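# Place top reel label-down on scanner glass

## Task

Take the reel sitting at the top of the stack and lay it flat on the scanner's glass with its label facing downward, then release it so the gripper no longer holds it.

## Robot and tools

Robot: two arms, left_arm and right_arm, each ending in a two-finger parallel gripper. Base positions in the scene frame: left_arm at (+0.017, +0.355, 0) m, right_arm at (+0.007, -0.296, 0) m, both facing almost straight along +x. The names are labels only and do not match sides of any camera image.

Scene frame: origin on the table surface midway between the arms; +x runs outward over the table, +y toward the left_arm side, +z up. All positions are in metres and all quaternions are written w, x, y, z with w first. Gripper frame: fingers extend along the gripper's +z axis and close along its y axis. The reported hand point (end_effector_position) sits between the finger pads, roughly 1 cm short of the fingertips. Reported positions can be slightly wrong, more so at long reach, and arms tend to finish a centimetre or so below the commanded height.

The 16-number row: every commanding call uses one flat list of 16 numbers covering both arms, even if only one moves. Order: left x, y, z, qw, qx, qy, qz, opening, then right x, y, z, qw, qx, qy, qz, opening. x, y, z and the quaternion are an absolute target pose for that gripper in the scene frame, not an offset. Opening runs from -1 (closed) to +1 (fully open, 0.094 m). An arm meant to stay put should receive exactly the pose from the last result taken before it stopped, with the same quaternion in every row, because the reported quaternion drifts. A target more than 0.6 m from an arm's last reported position along any gripper axis is refused outright. Per control step the controller clips each command to within 70 mm and 16 degrees of the measured pose and favours position over orientation when both cannot be met.

execute_actions(actions, pictures): actions holds zero or one item. An empty list just reports state. An item {"rows": [...], "steps": n} runs up to 15 control steps of 1/30 s each (default 15); each row is one step and the final row repeats to fill. An item {"steps": n} without rows is a wait of up to 300 steps counted from the previous result, including time spent replying. pictures (boolean) toggles camera images, which are included by default. A refused call does nothing to the robot. After an action ends, an arm only continues up to its last clipped pose, so long trips need more calls.

move(target, speed): target is one 16-number row as above, absolute poses. Each gripper travels in a straight line to its pose, both finishing together, lasting 0.5 to 10 s (cut off at 10 s). speed is the top path speed in m/s, 0.002 to 0.5, default 0.25; rotation is capped at twice that value in rad/s. Openings are applied when the move starts. Paths ignore obstacles and the other arm. Result adds a "move:" line: ending (done, off_target, moving, held, fault) plus any limits; limits=paced means the pose got clipped, limits=held means some steps were blocked and the arm may then jump faster than speed. It also reports each gripper's distance from its target. No step-by-step readings.

wait(seconds): 0 to 10 s of sending nothing new; fingers still in motion keep moving. Returns a normal state result.

zoom_image(camera, region): camera is cam_high, cam_low, cam_left_wrist or cam_right_wrist (all 504x504). region is [x0, y0, x1, y1] pixels from the top-left corner, at most 504 by 504. Gives a finer view of the latest image.

read_manual(section): returns URDF licence text only ("licences"). No motion.

finished_scene(scene): ends and grades the current scene (integer 1 or 2); irreversible. The goal must be met and remain so.

Result lines: the state line gives each arm's hand position and quaternion. grip_measured is the finger opening on the command scale; the last Joint positions entry is opening in metres. Each gripper's reading may be off by about 1 mm consistently. "pose unreachable" means the clearance check altered or blocked that arm's command; HELD marks steps where a row was not fully sent. "Hand target" shows where the controller is currently driving each gripper. Joint torques are noisy, offset, and non-zero in free air. MOTOR HOT appears from 85 °C; at 100 °C an OVER-TEMPERATURE FAULT makes the arm go limp and drop. FAULT lines can cut short actions or waits.

Joint ranges (rad): waist -2.880 to 2.880, shoulder 0 to 3.142, elbow 0 to 3.019, wrist pitch -1.693 to 1.571, wrist yaw -1.571 to 1.571, wrist roll -2.094 to 2.094. The elbow cannot fully straighten.

Gripping: to hold something, command an opening below grip_measured; about 0.03 below is firm, smaller gaps are gentler. Pad force tops out near 50 to 62 N, lower on thin parts under about 2 mm, with a brief spike on first contact.

Cautions: the simulation keeps running while replying, so long thinking lets time pass. Fast contacts hit harder, and targets placed beyond a contact press harder; a stopped arm keeps pushing until commanded otherwise. Avoid dropping, slamming or shoving objects, never let anything leave the table, and keep the two arms from colliding or pressing on each other. Held parts may occasionally get a brief tug, and loose items a push. Long holding heats motors.

Each tool is called after "Emit:" in YAML: its name, and indented under it one key for each argument.

## Session

Emit:
execute_actions:
  actions: []

Scene clock: 0.00 s of 5600.00 s.
left_arm: end_effector_position=(+0.1916, +0.5204, +0.2725) grip_measured=+1.000 end_effector_quat_wxyz=(+0.020, +0.302, +0.953, +0.001) | right_arm: end_effector_position=(+0.5313, +0.1512, +0.1215) grip_measured=+1.000 end_effector_quat_wxyz=(+0.159, +0.271, +0.939, +0.141)
Joint positions: left_arm=[ 0.756  0.947  1.054 -1.657  0.035  1.4    0.094] | right_arm=[ 0.744  1.952  1.658 -0.865  0.121  1.273  0.094]
Joint velocities: left_arm=[-0.024  0.005 -0.002  0.012  0.037  0.007  0.   ] | right_arm=[ 0.005 -0.024  0.002  0.002  0.066 -0.007  0.   ]
Joint torques (N m, as the arm reports them, + toward a larger angle): no reading
Hand target (left_arm): +0.196, +0.525, +0.285; +0.028, +0.303, +0.953, +0.016
Hand target (right_arm): +0.538, +0.157, +0.135; +0.167, +0.271, +0.936, +0.153

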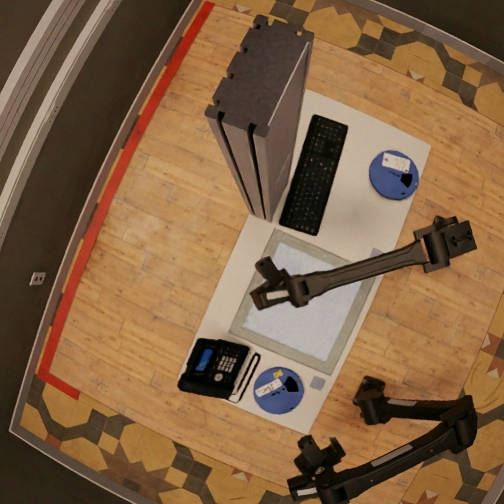

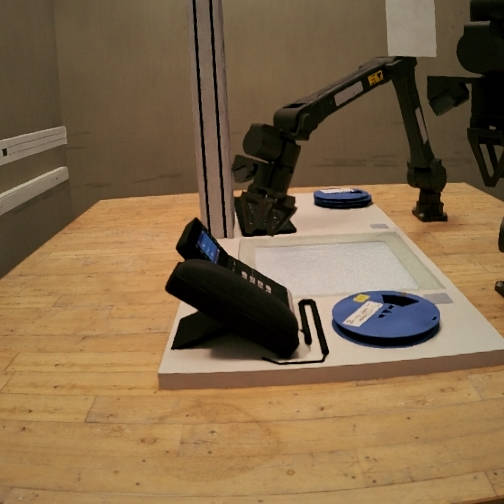

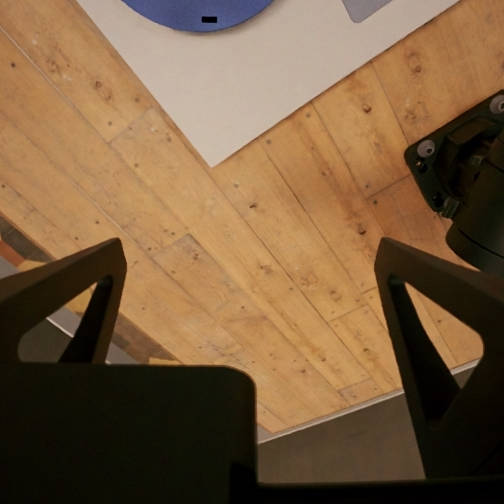

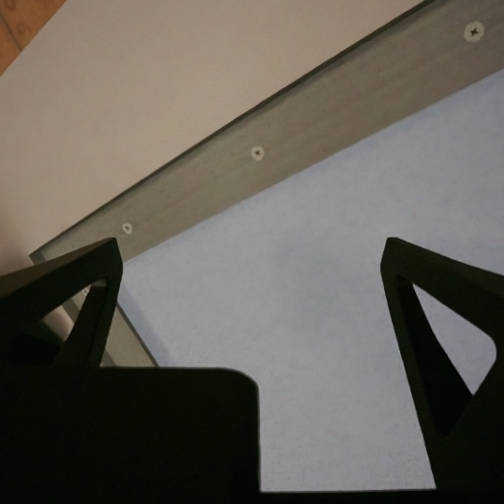

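Emit:
zoom_image:
  camera: "cam_high"
  region: [170, 100, 470, 440]

Emit:
zoom_image:
  camera: "cam_low"
  region: [200, 150, 504, 400]

Region (170, 100, 470, 440) of cam_high's 504x504 image, scaled by 1.482, with more detail than that image has; it fills the left 445 columns of this view, and the rest is white.

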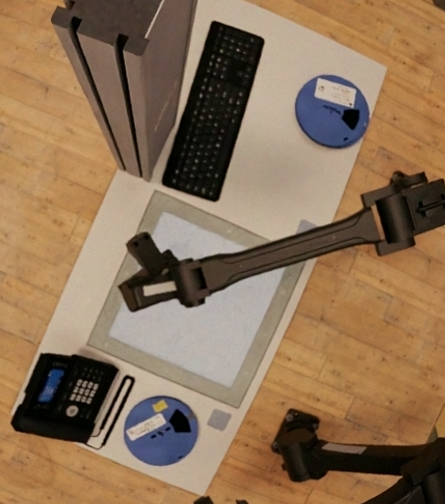

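Region (200, 150, 504, 400) of cam_low's 504x504 image, scaled by 1.658, with more detail than that image has; it fills the top 414 rows of this view, and the rest is white.

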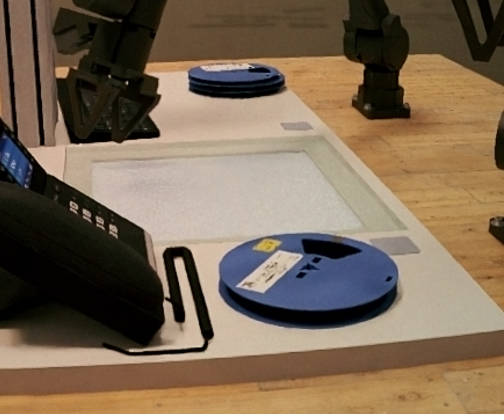

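Emit:
zoom_image:
  camera: "cam_low"
  region: [290, 170, 400, 230]

Region (290, 170, 400, 230) of cam_low's 504x504 image, scaled by 4.582, with more detail than that image has; it fills the top 275 rows of this view, and the rest is white.

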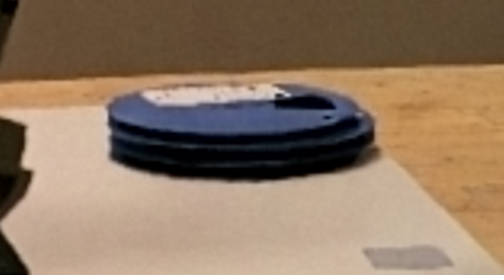

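Emit:
zoom_image:
  camera: "cam_low"
  region: [300, 270, 504, 400]

Region (300, 270, 504, 400) of cam_low's 504x504 image, scaled by 2.471, with more detail than that image has; it fills the top 321 rows of this view, and the rest is white.

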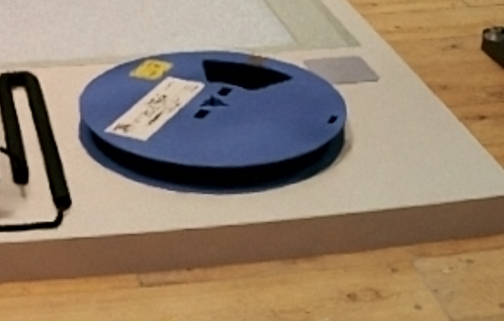

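Emit:
move:
  target: [0.1916, 0.5204, 0.2725, 0.020, 0.302, 0.953, 0.001, 1, 0.30, -0.45, 0.36, 0, 0.856, 0.517, 0, 1]
  speed: 0.3

Scene clock: 123.03 s of 5600.00 s.
left_arm: end_effector_position=(+0.1916, +0.5204, +0.2725) grip_measured=+1.000 end_effector_quat_wxyz=(+0.020, +0.302, +0.953, +0.001) | right_arm: end_effector_position=(+0.3018, -0.4532, +0.3346) grip_measured=+1.000 end_effector_quat_wxyz=(+0.038, +0.858, +0.512, +0.010)
Joint positions: left_arm=[ 0.756  0.947  1.054 -1.657  0.035  1.4    0.094] | right_arm=[-0.469  1.181  1.374 -1.688  0.022  1.588  0.094]
Joint velocities: left_arm=[-0.005 -0.005  0.007 -0.027 -0.022 -0.051  0.   ] | right_arm=[ 0.015 -0.015 -0.012  0.002 -0.022 -0.007  0.   ]
Joint torques (N m, as the arm reports them, + toward a larger angle): left_arm=[-0.66 -3.12  8.65  0.27  0.01 -0.1 ] | right_arm=[-0.39 -6.74 13.05 -0.09  0.09 -0.1 ]
Hand target (left_arm): +0.192, +0.520, +0.272; +0.020, +0.302, +0.953, +0.001
Hand target (right_arm): +0.303, -0.454, +0.355; +0.055, +0.854, +0.517, +0.021
Off the commanded pose (left_arm): 0.000 m, 0 deg.
Off the commanded pose (right_arm): 0.026 m, 5 deg.
joint sent to its limit (right arm) — the command would take joint 4 (wrist pitch) past its lower limit, so that joint was sent only as far as its limit.
After step 90, 117.00 s passed at rest.
move: off_target (right_arm)

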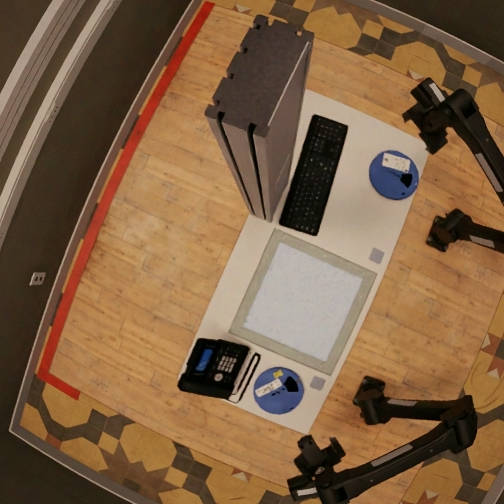

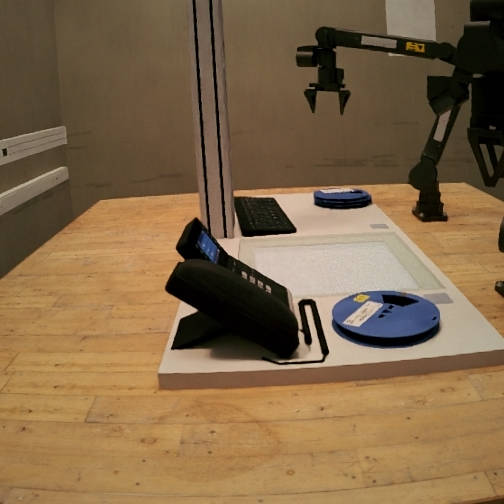

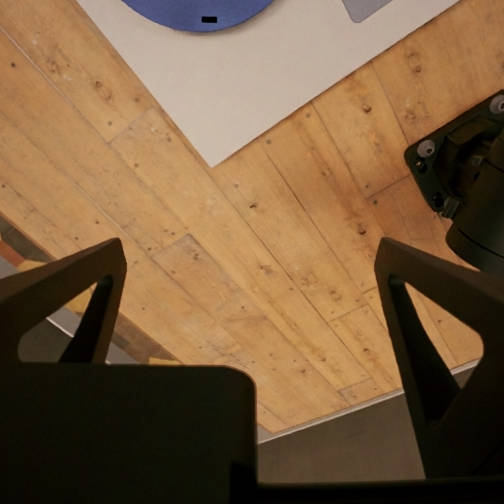

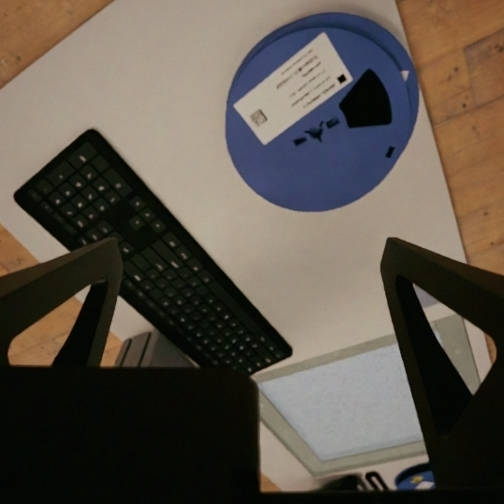

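Emit:
move:
  target: [0.1916, 0.5204, 0.2725, 0.020, 0.302, 0.953, 0.001, 1, 0.266, -0.416, 0.14, 0, 0.856, 0.517, 0, -1]
  speed: 0.25

Scene clock: 244.33 s of 5600.00 s.
left_arm: end_effector_position=(+0.1916, +0.5204, +0.2725) grip_measured=+1.000 end_effector_quat_wxyz=(+0.020, +0.302, +0.953, +0.001) | right_arm: end_effector_position=(+0.2611, -0.4187, +0.1366) grip_measured=-0.985 end_effector_quat_wxyz=(-0.009, +0.856, +0.517, -0.007)
Joint positions: left_arm=[ 0.756  0.947  1.054 -1.657  0.035  1.4    0.094] | right_arm=[-0.439  1.14   0.818 -1.271  0.001  1.61   0.001]
Joint velocities: left_arm=[-0.015  0.005 -0.022 -0.017  0.022 -0.007  0.   ] | right_arm=[-0.005 -0.005  0.012  0.012 -0.051 -0.022  0.   ]
Joint torques (N m, as the arm reports them, + toward a larger angle): left_arm=[-0.67 -3.15  8.65  0.27  0.02 -0.1 ] | right_arm=[ 0.92 -4.54  9.52  0.92  0.04  0.09]
Hand target (left_arm): +0.192, +0.520, +0.272; +0.020, +0.302, +0.953, +0.001
Hand target (right_arm): +0.269, -0.418, +0.139; +0.000, +0.856, +0.517, +0.000
Off the commanded pose (left_arm): 0.000 m, 0 deg.
Off the commanded pose (right_arm): 0.007 m, 1 deg.
After step 90, 117.00 s passed at rest.
move: done

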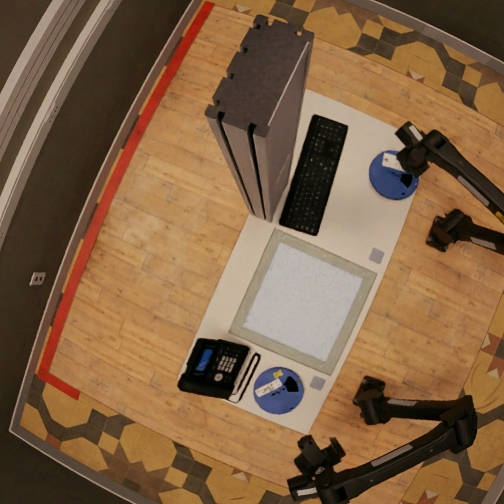

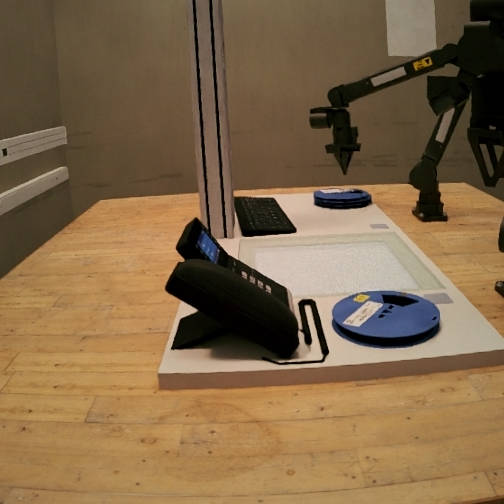

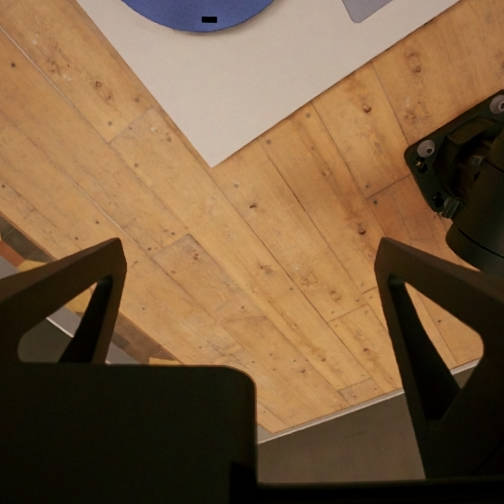

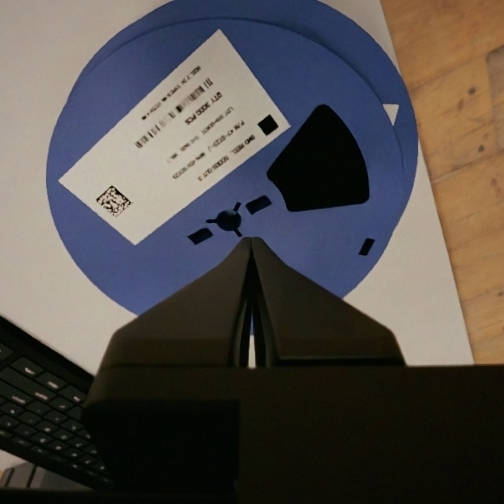

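Emit:
move:
  target: [0.1916, 0.5204, 0.2725, 0.020, 0.302, 0.953, 0.001, 1, 0.266, -0.416, 0.095, 0, 0.856, 0.517, 0, -1]
  speed: 0.08

Scene clock: 257.53 s of 5600.00 s.
left_arm: end_effector_position=(+0.1916, +0.5204, +0.2725) grip_measured=+1.000 end_effector_quat_wxyz=(+0.020, +0.302, +0.953, +0.001) | right_arm: end_effector_position=(+0.2607, -0.4177, +0.0959) grip_measured=-0.985 end_effector_quat_wxyz=(-0.004, +0.857, +0.516, -0.003)
Joint positions: left_arm=[ 0.756  0.947  1.054 -1.657  0.035  1.4    0.094] | right_arm=[-0.437  1.178  0.732 -1.135  0.001  1.614  0.001]
Joint velocities: left_arm=[-0.024  0.005  0.012  0.007 -0.066 -0.022  0.   ] | right_arm=[-0.015 -0.015 -0.012  0.007 -0.022 -0.022 -0.001]
Joint torques (N m, as the arm reports them, + toward a larger angle): left_arm=[-0.68 -3.16  8.66  0.28  0.01 -0.1 ] | right_arm=[ 0.75 -4.21  8.4   0.92  0.04  0.1 ]
Hand target (left_arm): +0.192, +0.520, +0.272; +0.020, +0.302, +0.953, +0.001
Hand target (right_arm): +0.267, -0.416, +0.095; -0.000, +0.856, +0.517, +0.000
Off the commanded pose (left_arm): 0.000 m, 0 deg.
Off the commanded pose (right_arm): 0.006 m, 1 deg.
After step 90, 9.33 s passed at rest.
move: done

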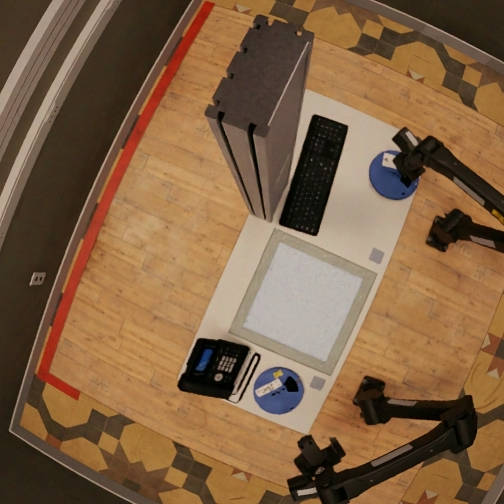

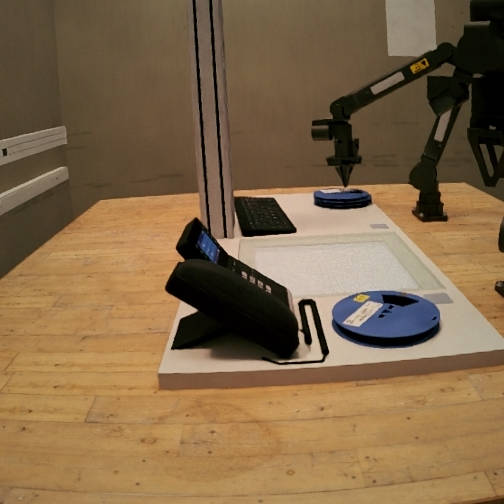

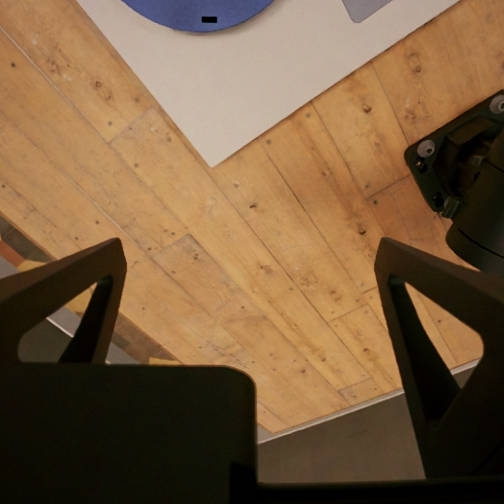

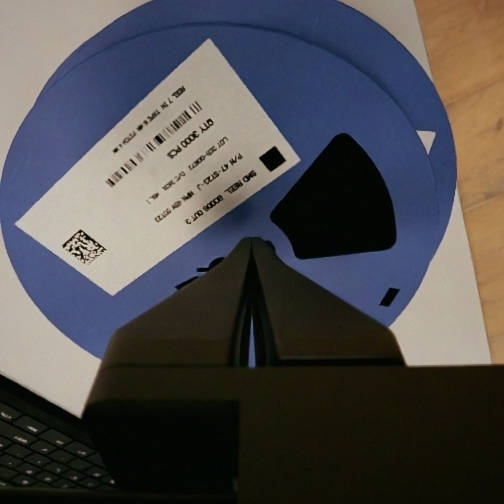

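Emit:
zoom_image:
  camera: "cam_low"
  region: [290, 150, 400, 230]

Region (290, 150, 400, 230) of cam_low's 504x504 image, scaled by 4.582, with more detail than that image has; it fills the top 367 rows of this view, and the rest is white.

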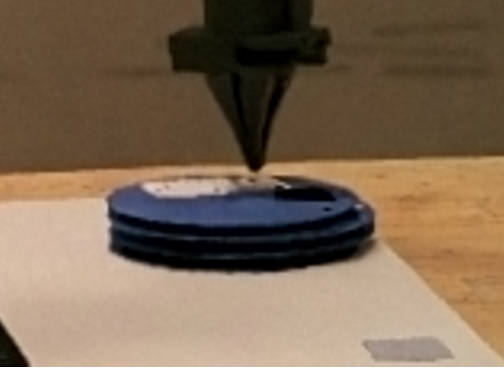

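Emit:
execute_actions:
  actions:
    - {"rows": [[0.1916, 0.5204, 0.2725, 0.020, 0.302, 0.953, 0.001, 1, 0.266, -0.416, 0.088, 0, 0.856, 0.517, 0, -1]], "steps": 15}
  pictures: false

Scene clock: 270.07 s of 5600.00 s.
left_arm: end_effector_position=(+0.1916, +0.5204, +0.2725) grip_measured=+1.000 end_effector_quat_wxyz=(+0.020, +0.302, +0.953, +0.001) | right_arm: end_effector_position=(+0.2606, -0.4177, +0.0904) grip_measured=-0.985 end_effector_quat_wxyz=(-0.002, +0.857, +0.516, -0.002)
Joint positions: left_arm=[ 0.756  0.947  1.054 -1.657  0.035  1.4    0.094] | right_arm=[-0.437  1.182  0.719 -1.114  0.001  1.615  0.001]
Joint velocities: left_arm=[ 0.005  0.005 -0.007 -0.002 -0.022  0.007  0.   ] | right_arm=[ 0.005  0.005 -0.007 -0.002  0.095  0.037 -0.001]
Joint torques (N m, as the arm reports them, + toward a larger angle): left_arm=[-0.7  -3.12  8.67  0.27  0.01 -0.1 ] | right_arm=[ 1.02 -3.81  8.26  0.96  0.03  0.08]
Hand target (left_arm): +0.192, +0.520, +0.272; +0.020, +0.302, +0.953, +0.001
Hand target (right_arm): +0.266, -0.416, +0.088; -0.000, +0.856, +0.517, +0.000
Off the commanded pose (left_arm): 0.000 m, 0 deg.
Off the commanded pose (right_arm): 0.006 m, 0 deg.
Steps of this call (steps 1 to 90: nothing new was sent; then 9.03 s passed at rest; steps 91 to 105: all 15 steps of this action). Readings (end_effector_position):
91: left_arm (+0.1916, +0.5204, +0.2725) | right_arm (+0.2609, -0.4178, +0.0953)
92: left_arm (+0.1916, +0.5204, +0.2725) | right_arm (+0.2616, -0.4182, +0.0945)
94: left_arm (+0.1916, +0.5204, +0.2725) | right_arm (+0.2613, -0.4180, +0.0923)
98: left_arm (+0.1916, +0.5204, +0.2725) | right_arm (+0.2605, -0.4176, +0.0904)
105: the state above

Emit:
execute_actions:
  actions:
    - {"rows": [[0.1916, 0.5204, 0.2725, 0.020, 0.302, 0.953, 0.001, 1, 0.266, -0.416, 0.082, 0, 0.856, 0.517, 0, -1]], "steps": 15}
  pictures: false

Scene clock: 278.10 s of 5600.00 s.
left_arm: end_effector_position=(+0.1916, +0.5204, +0.2725) grip_measured=+1.000 end_effector_quat_wxyz=(+0.020, +0.302, +0.953, +0.001) | right_arm: end_effector_position=(+0.2608, -0.4178, +0.0843) grip_measured=-0.985 end_effector_quat_wxyz=(-0.002, +0.857, +0.516, -0.002)
Joint positions: left_arm=[ 0.756  0.947  1.054 -1.657  0.035  1.4    0.094] | right_arm=[-0.437  1.192  0.709 -1.094  0.001  1.615  0.001]
Joint velocities: left_arm=[-0.015  0.005 -0.017  0.002 -0.022 -0.022  0.   ] | right_arm=[-0.005  0.005 -0.012  0.002  0.022  0.007 -0.001]
Joint torques (N m, as the arm reports them, + toward a larger angle): left_arm=[-0.61 -3.11  8.66  0.27  0.01 -0.1 ] | right_arm=[ 0.99 -4.21  8.04  0.92  0.05  0.07]
Hand target (left_arm): +0.192, +0.520, +0.272; +0.020, +0.302, +0.953, +0.001
Hand target (right_arm): +0.266, -0.416, +0.082; -0.000, +0.856, +0.517, +0.000
Off the commanded pose (left_arm): 0.000 m, 0 deg.
Off the commanded pose (right_arm): 0.006 m, 0 deg.
Steps of this call (steps 1 to 90: nothing new was sent; then 4.53 s passed at rest; steps 91 to 105: all 15 steps of this action). Readings (end_effector_position):
91: left_arm (+0.1916, +0.5204, +0.2725) | right_arm (+0.2609, -0.4178, +0.0899)
92: left_arm (+0.1916, +0.5204, +0.2725) | right_arm (+0.2616, -0.4182, +0.0892)
94: left_arm (+0.1916, +0.5204, +0.2725) | right_arm (+0.2616, -0.4182, +0.0871)
98: left_arm (+0.1916, +0.5204, +0.2725) | right_arm (+0.2607, -0.4178, +0.0845)
105: the state above

Emit:
execute_actions:
  actions:
    - {"rows": [[0.1916, 0.5204, 0.2725, 0.020, 0.302, 0.953, 0.001, 1, 0.266, -0.416, 0.076, 0, 0.856, 0.517, 0, -1]], "steps": 15}
  pictures: false

Scene clock: 285.17 s of 5600.00 s.
left_arm: end_effector_position=(+0.1916, +0.5204, +0.2725) grip_measured=+1.000 end_effector_quat_wxyz=(+0.020, +0.302, +0.953, +0.001) | right_arm: end_effector_position=(+0.2617, -0.4182, +0.0797) grip_measured=-0.986 end_effector_quat_wxyz=(+0.000, +0.857, +0.515, -0.001)
Joint positions: left_arm=[ 0.756  0.947  1.054 -1.657  0.035  1.4    0.094] | right_arm=[-0.437  1.199  0.701 -1.074  0.001  1.615  0.001]
Joint velocities: left_arm=[-0.005 -0.005 -0.017 -0.007  0.022  0.037  0.   ] | right_arm=[ 0.015 -0.005 -0.002  0.002  0.007 -0.037 -0.   ]
Joint torques (N m, as the arm reports them, + toward a larger angle): left_arm=[-0.67 -3.17  8.66  0.28  0.02 -0.1 ] | right_arm=[ 1.1  -3.78  8.    0.93  0.04  0.09]
Hand target (left_arm): +0.192, +0.520, +0.272; +0.020, +0.302, +0.953, +0.001
Hand target (right_arm): +0.266, -0.416, +0.076; -0.000, +0.856, +0.517, +0.000
Off the commanded pose (left_arm): 0.000 m, 0 deg.
Off the commanded pose (right_arm): 0.006 m, 0 deg.
Steps of this call (steps 1 to 90: nothing new was sent; then 3.57 s passed at rest; steps 91 to 105: all 15 steps of this action). Readings (end_effector_position):
91: left_arm (+0.1916, +0.5204, +0.2725) | right_arm (+0.2610, -0.4179, +0.0838)
92: left_arm (+0.1916, +0.5204, +0.2725) | right_arm (+0.2617, -0.4182, +0.0831)
94: left_arm (+0.1916, +0.5204, +0.2725) | right_arm (+0.2617, -0.4182, +0.0810)
98: left_arm (+0.1916, +0.5204, +0.2725) | right_arm (+0.2617, -0.4182, +0.0797)
105: the state above

Emit:
execute_actions:
  actions:
    - {"rows": [[0.1916, 0.5204, 0.2725, 0.020, 0.302, 0.953, 0.001, 1, 0.266, -0.416, 0.072, 0, 0.856, 0.517, 0, -1]], "steps": 15}
  pictures: false

Scene clock: 293.60 s of 5600.00 s.
left_arm: end_effector_position=(+0.1916, +0.5204, +0.2725) grip_measured=+1.000 end_effector_quat_wxyz=(+0.020, +0.302, +0.953, +0.001) | right_arm: end_effector_position=(+0.2630, -0.4188, +0.0797) grip_measured=-0.986 end_effector_quat_wxyz=(+0.002, +0.857, +0.515, +0.001)
Joint positions: left_arm=[ 0.756  0.947  1.054 -1.657  0.035  1.4    0.094] | right_arm=[-0.437  1.199  0.701 -1.068  0.001  1.615  0.001]
Joint velocities: left_arm=[ 0.005 -0.015  0.012 -0.012  0.007 -0.007  0.   ] | right_arm=[-0.005 -0.024  0.017 -0.002  0.007 -0.051  0.   ]
Joint torques (N m, as the arm reports them, + toward a larger angle): left_arm=[-0.62 -3.14  8.66  0.27  0.01 -0.1 ] | right_arm=[ 0.98 -3.36  7.4   1.28  0.05  0.08]
Hand target (left_arm): +0.192, +0.520, +0.272; +0.020, +0.302, +0.953, +0.001
Hand target (right_arm): +0.266, -0.416, +0.072; +0.000, +0.856, +0.517, +0.000
Off the commanded pose (left_arm): 0.000 m, 0 deg.
Off the commanded pose (right_arm): 0.009 m, 0 deg.
Steps of this call (steps 1 to 90: nothing new was sent; then 4.93 s passed at rest; steps 91 to 105: all 15 steps of this action). Readings (end_effector_position):
91: left_arm (+0.1916, +0.5204, +0.2725) | right_arm (+0.2620, -0.4184, +0.0797)
92: left_arm (+0.1916, +0.5204, +0.2725) | right_arm (+0.2624, -0.4186, +0.0797)
94: left_arm (+0.1916, +0.5204, +0.2725) | right_arm (+0.2628, -0.4188, +0.0797)
98: left_arm (+0.1916, +0.5204, +0.2725) | right_arm (+0.2630, -0.4188, +0.0797)
105: the state above

Emit:
move:
  target: [0.1916, 0.5204, 0.2725, 0.020, 0.302, 0.953, 0.001, 1, 0.250, -0.366, 0.074, 0, 0.856, 0.517, 0, -1]
  speed: 0.03

Scene clock: 310.80 s of 5600.00 s.
left_arm: end_effector_position=(+0.1916, +0.5204, +0.2725) grip_measured=+1.000 end_effector_quat_wxyz=(+0.020, +0.302, +0.953, +0.001) | right_arm: end_effector_position=(+0.2564, -0.3725, +0.0792) grip_measured=-0.986 end_effector_quat_wxyz=(+0.010, +0.856, +0.517, +0.008)
Joint positions: left_arm=[ 0.756  0.947  1.054 -1.657  0.035  1.4    0.094] | right_arm=[-0.286  1.113  0.636 -1.068  0.002  1.763  0.001]
Joint velocities: left_arm=[-0.005 -0.005 -0.007  0.002 -0.022 -0.007  0.   ] | right_arm=[ 0.005  0.005 -0.017 -0.012 -0.051 -0.007 -0.001]
Joint torques (N m, as the arm reports them, + toward a larger angle): left_arm=[-0.66 -3.12  8.66  0.27  0.01 -0.1 ] | right_arm=[ 1.16 -3.64  6.76  0.05 -0.02  0.07]
Hand target (left_arm): +0.192, +0.520, +0.272; +0.020, +0.302, +0.953, +0.001
Hand target (right_arm): +0.250, -0.366, +0.074; +0.000, +0.856, +0.517, +0.001
Off the commanded pose (left_arm): 0.000 m, 0 deg.
Off the commanded pose (right_arm): 0.011 m, 2 deg.
After step 90, 12.10 s passed at rest.
move: off_target (right_arm)

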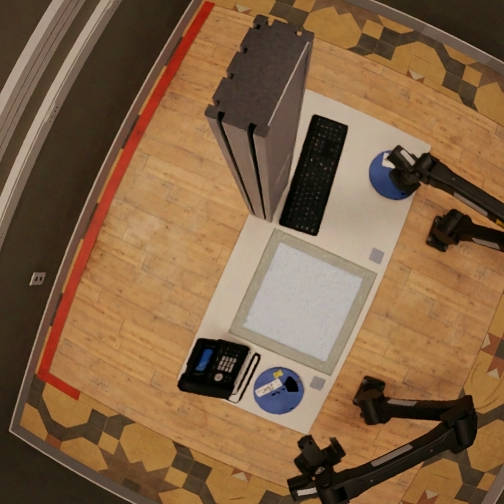

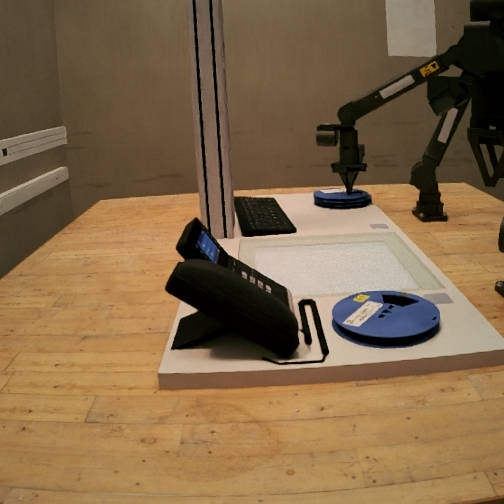

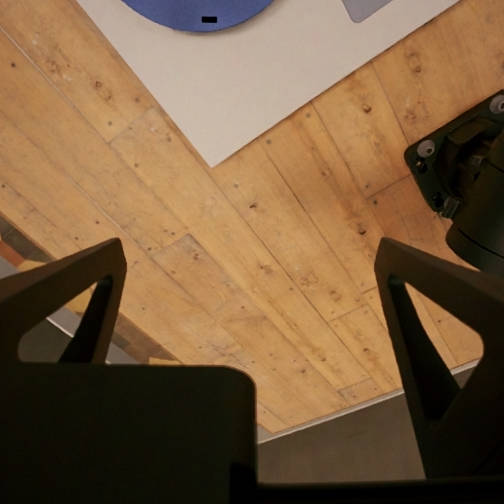

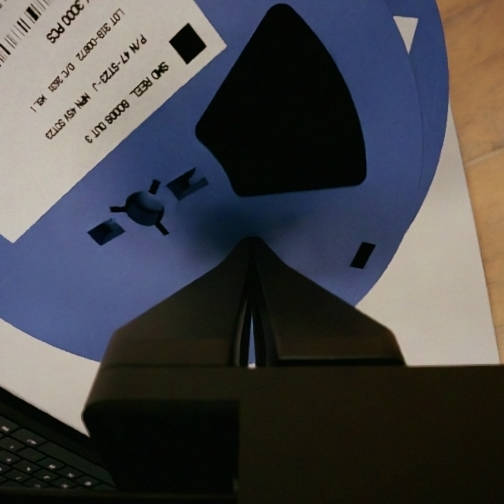

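Emit:
zoom_image:
  camera: "cam_low"
  region: [290, 150, 400, 230]

Emit:
zoom_image:
  camera: "cam_high"
  region: [340, 110, 480, 250]

Region (290, 150, 400, 230) of cam_low's 504x504 image, scaled by 4.582, with more detail than that image has; it fills the top 367 rows of this view, and the rest is white.

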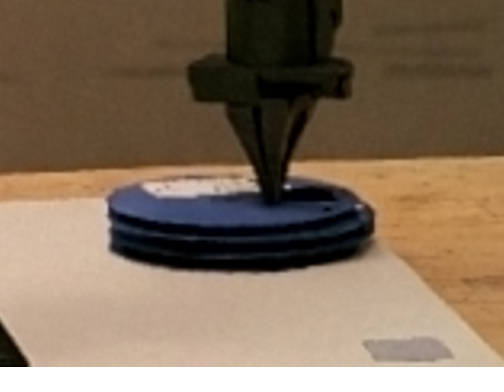

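Region (340, 110, 480, 250) of cam_high's 504x504 image, scaled by 3.600, with more detail than that image has.

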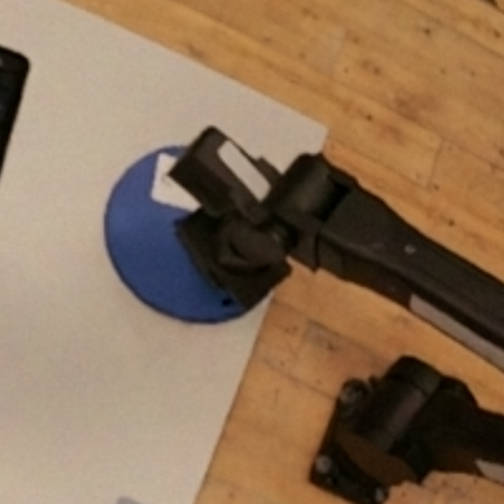

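Emit:
execute_actions:
  actions:
    - {"rows": [[0.1916, 0.5204, 0.2725, 0.020, 0.302, 0.953, 0.001, 1, 0.2564, -0.3725, 0.105, 0, 0.856, 0.517, 0, -1]], "steps": 15}
  pictures: false

Scene clock: 381.73 s of 5600.00 s.
left_arm: end_effector_position=(+0.1916, +0.5204, +0.2725) grip_measured=+1.000 end_effector_quat_wxyz=(+0.020, +0.302, +0.953, +0.001) | right_arm: end_effector_position=(+0.2418, -0.3681, +0.0875) grip_measured=-0.986 end_effector_quat_wxyz=(-0.014, +0.857, +0.515, -0.014)
Joint positions: left_arm=[ 0.756  0.947  1.054 -1.657  0.035  1.4    0.094] | right_arm=[-0.286  1.104  0.654 -1.161  0.002  1.766  0.001]
Joint velocities: left_arm=[-0.015 -0.005  0.002 -0.032 -0.037 -0.007  0.   ] | right_arm=[-0.005 -0.005 -0.012 -0.002  0.022 -0.007 -0.001]
Joint torques (N m, as the arm reports them, + toward a larger angle): left_arm=[-0.62 -3.11  8.66  0.27  0.01 -0.1 ] | right_arm=[-0.47 -4.49 11.83 -0.31  0.05 -0.03]
Hand target (left_arm): +0.192, +0.520, +0.272; +0.020, +0.302, +0.953, +0.001
Hand target (right_arm): +0.255, -0.372, +0.105; +0.000, +0.856, +0.517, -0.000
Off the commanded pose (left_arm): 0.000 m, 0 deg.
Off the commanded pose (right_arm): 0.023 m, 2 deg.
Steps of this call (steps 1 to 90: nothing new was sent; then 67.43 s passed at rest; steps 91 to 105: all 15 steps of this action). Readings (end_effector_position):
91: left_arm (+0.1916, +0.5204, +0.2725) | right_arm (+0.2547, -0.3720, +0.0804)
92: left_arm (+0.1916, +0.5204, +0.2725) | right_arm (+0.2501, -0.3706, +0.0821)
94: left_arm (+0.1916, +0.5204, +0.2725) | right_arm (+0.2446, -0.3689, +0.0849)
98: left_arm (+0.1916, +0.5204, +0.2725) | right_arm (+0.2421, -0.3682, +0.0872)
105: the state above

Emit:
move:
  target: [0.1916, 0.5204, 0.2725, 0.020, 0.302, 0.953, 0.001, 1, 0.2564, -0.3725, 0.11, 0, 0.856, 0.517, 0, -1]
  speed: 0.1

Scene clock: 391.87 s of 5600.00 s.
left_arm: end_effector_position=(+0.1916, +0.5204, +0.2725) grip_measured=+1.000 end_effector_quat_wxyz=(+0.020, +0.302, +0.953, +0.001) | right_arm: end_effector_position=(+0.2426, -0.3683, +0.0927) grip_measured=-0.986 end_effector_quat_wxyz=(-0.014, +0.857, +0.515, -0.014)
Joint positions: left_arm=[ 0.756  0.947  1.054 -1.657  0.035  1.4    0.094] | right_arm=[-0.286  1.098  0.665 -1.177  0.002  1.766  0.001]
Joint velocities: left_arm=[-0.005  0.005 -0.027 -0.002 -0.037  0.022  0.   ] | right_arm=[-0.015 -0.005 -0.017 -0.007 -0.007  0.022  0.   ]
Joint torques (N m, as the arm reports them, + toward a larger angle): left_arm=[-0.65 -3.13  8.67  0.27  0.01 -0.1 ] | right_arm=[-0.27 -4.48 11.79 -0.33  0.02 -0.03]
Hand target (left_arm): +0.192, +0.520, +0.272; +0.020, +0.302, +0.953, +0.001
Hand target (right_arm): +0.255, -0.372, +0.110; -0.000, +0.856, +0.517, +0.000
Off the commanded pose (left_arm): 0.000 m, 0 deg.
Off the commanded pose (right_arm): 0.022 m, 2 deg.
After step 90, 6.30 s passed at rest.
move: off_target (right_arm)

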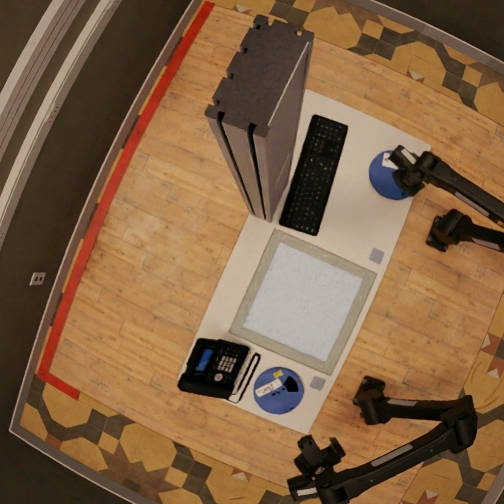

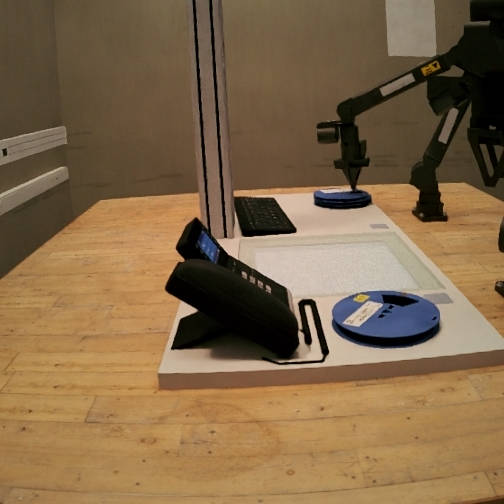

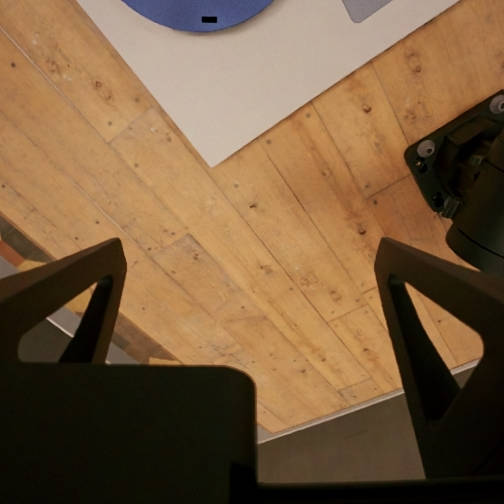

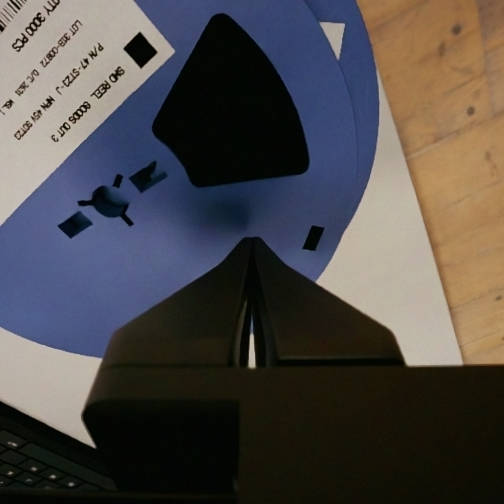

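Emit:
move:
  target: [0.1916, 0.5204, 0.2725, 0.020, 0.302, 0.953, 0.001, 1, 0.321, -0.513, 0.125, 0, 0.856, 0.517, 0, -1]
  speed: 0.15

Scene clock: 401.57 s of 5600.00 s.
left_arm: end_effector_position=(+0.1916, +0.5204, +0.2725) grip_measured=+1.000 end_effector_quat_wxyz=(+0.020, +0.302, +0.953, +0.001) | right_arm: end_effector_position=(+0.3134, -0.5030, +0.1171) grip_measured=-0.986 end_effector_quat_wxyz=(-0.006, +0.857, +0.515, -0.007)
Joint positions: left_arm=[ 0.756  0.947  1.054 -1.657  0.035  1.4    0.094] | right_arm=[-0.582  1.398  0.988 -1.177  0.006  1.471  0.001]
Joint velocities: left_arm=[ 0.005 -0.015 -0.002 -0.012 -0.022 -0.022  0.   ] | right_arm=[-0.024 -0.015  0.002 -0.017 -0.007 -0.051 -0.   ]
Joint torques (N m, as the arm reports them, + toward a larger angle): left_arm=[-0.67 -3.11  8.66  0.27  0.01 -0.1 ] | right_arm=[-1.04 -7.67 11.48 -0.15  0.   -0.08]
Hand target (left_arm): +0.192, +0.520, +0.272; +0.020, +0.302, +0.953, +0.001
Hand target (right_arm): +0.322, -0.512, +0.127; +0.000, +0.856, +0.517, -0.002
Off the commanded pose (left_arm): 0.000 m, 0 deg.
Off the commanded pose (right_arm): 0.015 m, 1 deg.
After step 90, 5.17 s passed at rest.
move: off_target (right_arm)

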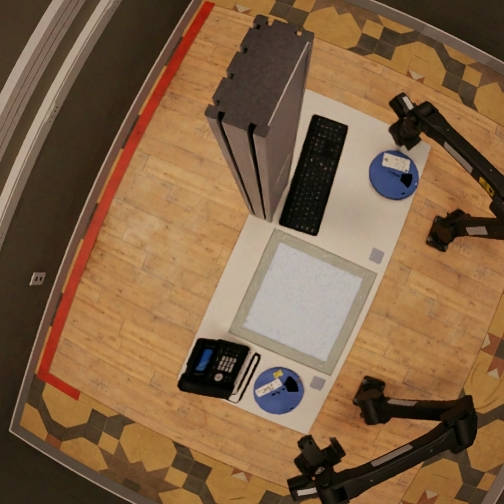

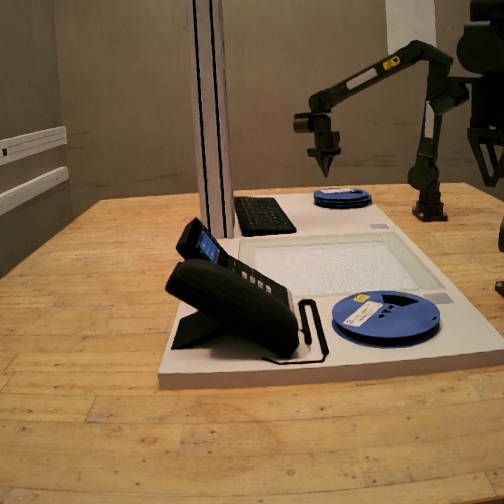

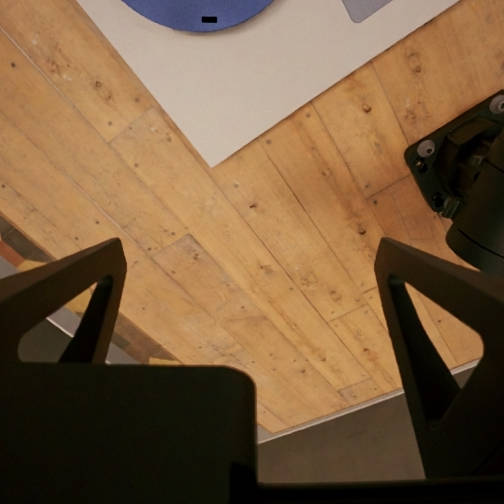

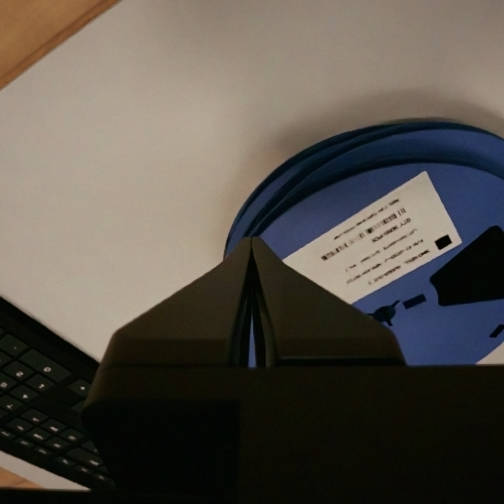

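Emit:
move:
  target: [0.1916, 0.5204, 0.2725, 0.020, 0.302, 0.953, 0.001, 1, 0.335, -0.531, 0.105, 0, 0.856, 0.517, 0, -1]
  speed: 0.1

Scene clock: 415.27 s of 5600.00 s.
left_arm: end_effector_position=(+0.1916, +0.5204, +0.2725) grip_measured=+1.000 end_effector_quat_wxyz=(+0.020, +0.302, +0.953, +0.001) | right_arm: end_effector_position=(+0.3202, -0.5156, +0.0944) grip_measured=-0.986 end_effector_quat_wxyz=(-0.022, +0.856, +0.517, -0.011)
Joint positions: left_arm=[ 0.756  0.947  1.054 -1.657  0.035  1.4    0.094] | right_arm=[-0.601  1.479  1.006 -1.147  0.003  1.447  0.001]
Joint velocities: left_arm=[-0.005 -0.005 -0.007 -0.007  0.051  0.007  0.   ] | right_arm=[-0.015 -0.024 -0.012  0.002 -0.007 -0.051  0.001]
Joint torques (N m, as the arm reports them, + toward a larger angle): left_arm=[-0.65 -3.15  8.66  0.27  0.01 -0.1 ] | right_arm=[-1.28 -9.22 11.7   0.85  0.02 -0.07]
Hand target (left_arm): +0.192, +0.520, +0.272; +0.020, +0.302, +0.953, +0.001
Hand target (right_arm): +0.335, -0.530, +0.106; -0.000, +0.856, +0.517, -0.000
Off the commanded pose (left_arm): 0.000 m, 0 deg.
Off the commanded pose (right_arm): 0.024 m, 3 deg.
After step 90, 9.83 s passed at rest.
move: off_target (right_arm)

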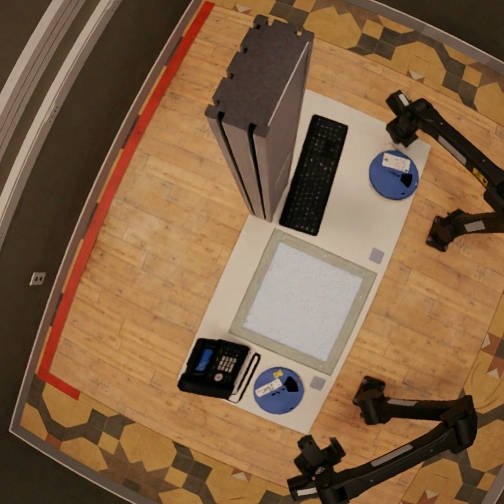

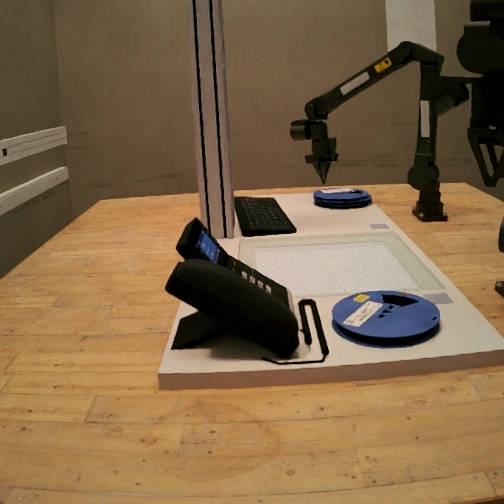

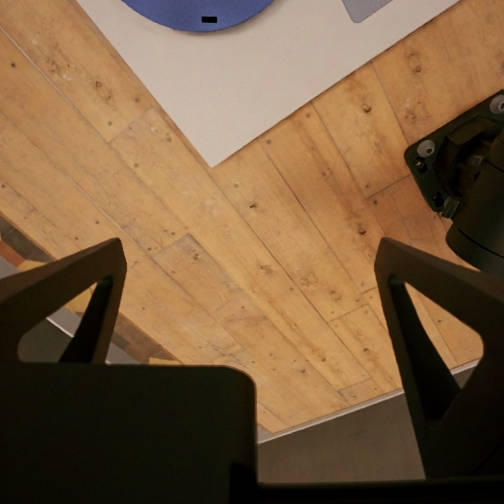

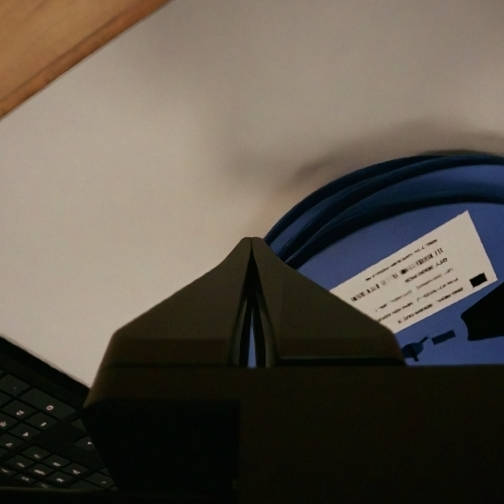

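Emit:
move:
  target: [0.1916, 0.5204, 0.2725, 0.020, 0.302, 0.953, 0.001, 1, 0.335, -0.531, 0.086, 0, 0.856, 0.517, 0, -1]
  speed: 0.05

Scene clock: 424.90 s of 5600.00 s.
left_arm: end_effector_position=(+0.1916, +0.5204, +0.2725) grip_measured=+1.000 end_effector_quat_wxyz=(+0.020, +0.302, +0.953, +0.001) | right_arm: end_effector_position=(+0.3303, -0.5225, +0.0867) grip_measured=-0.986 end_effector_quat_wxyz=(-0.007, +0.856, +0.517, -0.004)
Joint positions: left_arm=[ 0.756  0.947  1.054 -1.657  0.035  1.4    0.094] | right_arm=[-0.601  1.498  1.006 -1.094  0.002  1.446  0.001]
Joint velocities: left_arm=[-0.005 -0.005  0.012 -0.012 -0.066 -0.007  0.   ] | right_arm=[-0.024 -0.005  0.022 -0.002 -0.037 -0.007  0.   ]
Joint torques (N m, as the arm reports them, + toward a larger angle): left_arm=[-0.65 -3.11  8.65  0.28  0.01 -0.1 ] | right_arm=[-1.25 -8.96  8.99  0.95  0.02 -0.08]
Hand target (left_arm): +0.192, +0.520, +0.272; +0.020, +0.302, +0.953, +0.001
Hand target (right_arm): +0.335, -0.531, +0.086; -0.000, +0.856, +0.517, -0.000
Off the commanded pose (left_arm): 0.000 m, 0 deg.
Off the commanded pose (right_arm): 0.010 m, 1 deg.
After step 90, 5.80 s passed at rest.
move: done

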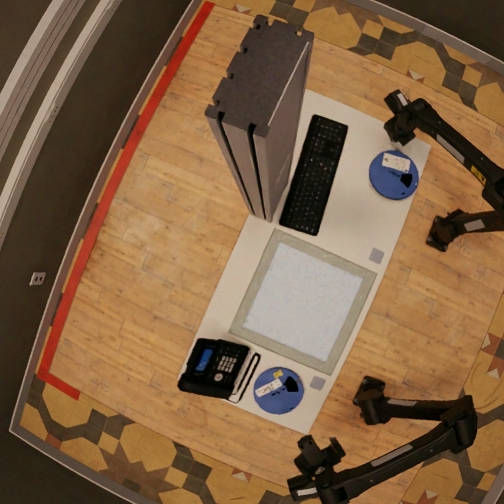

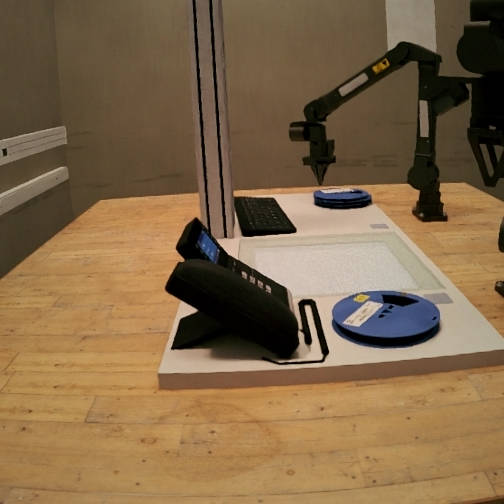

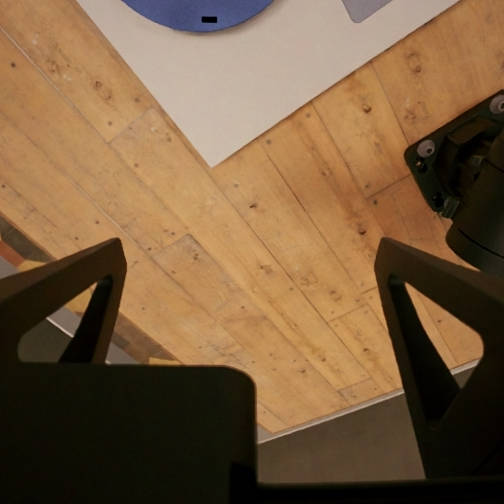

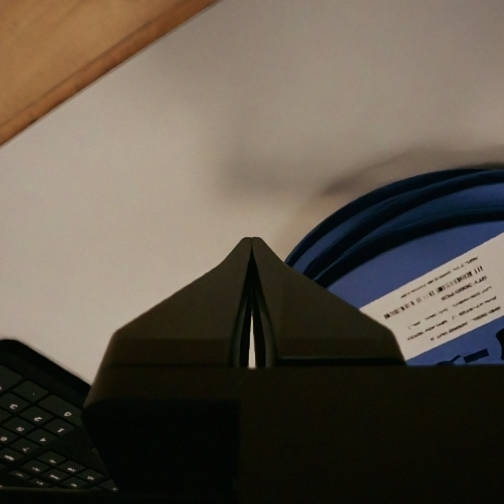

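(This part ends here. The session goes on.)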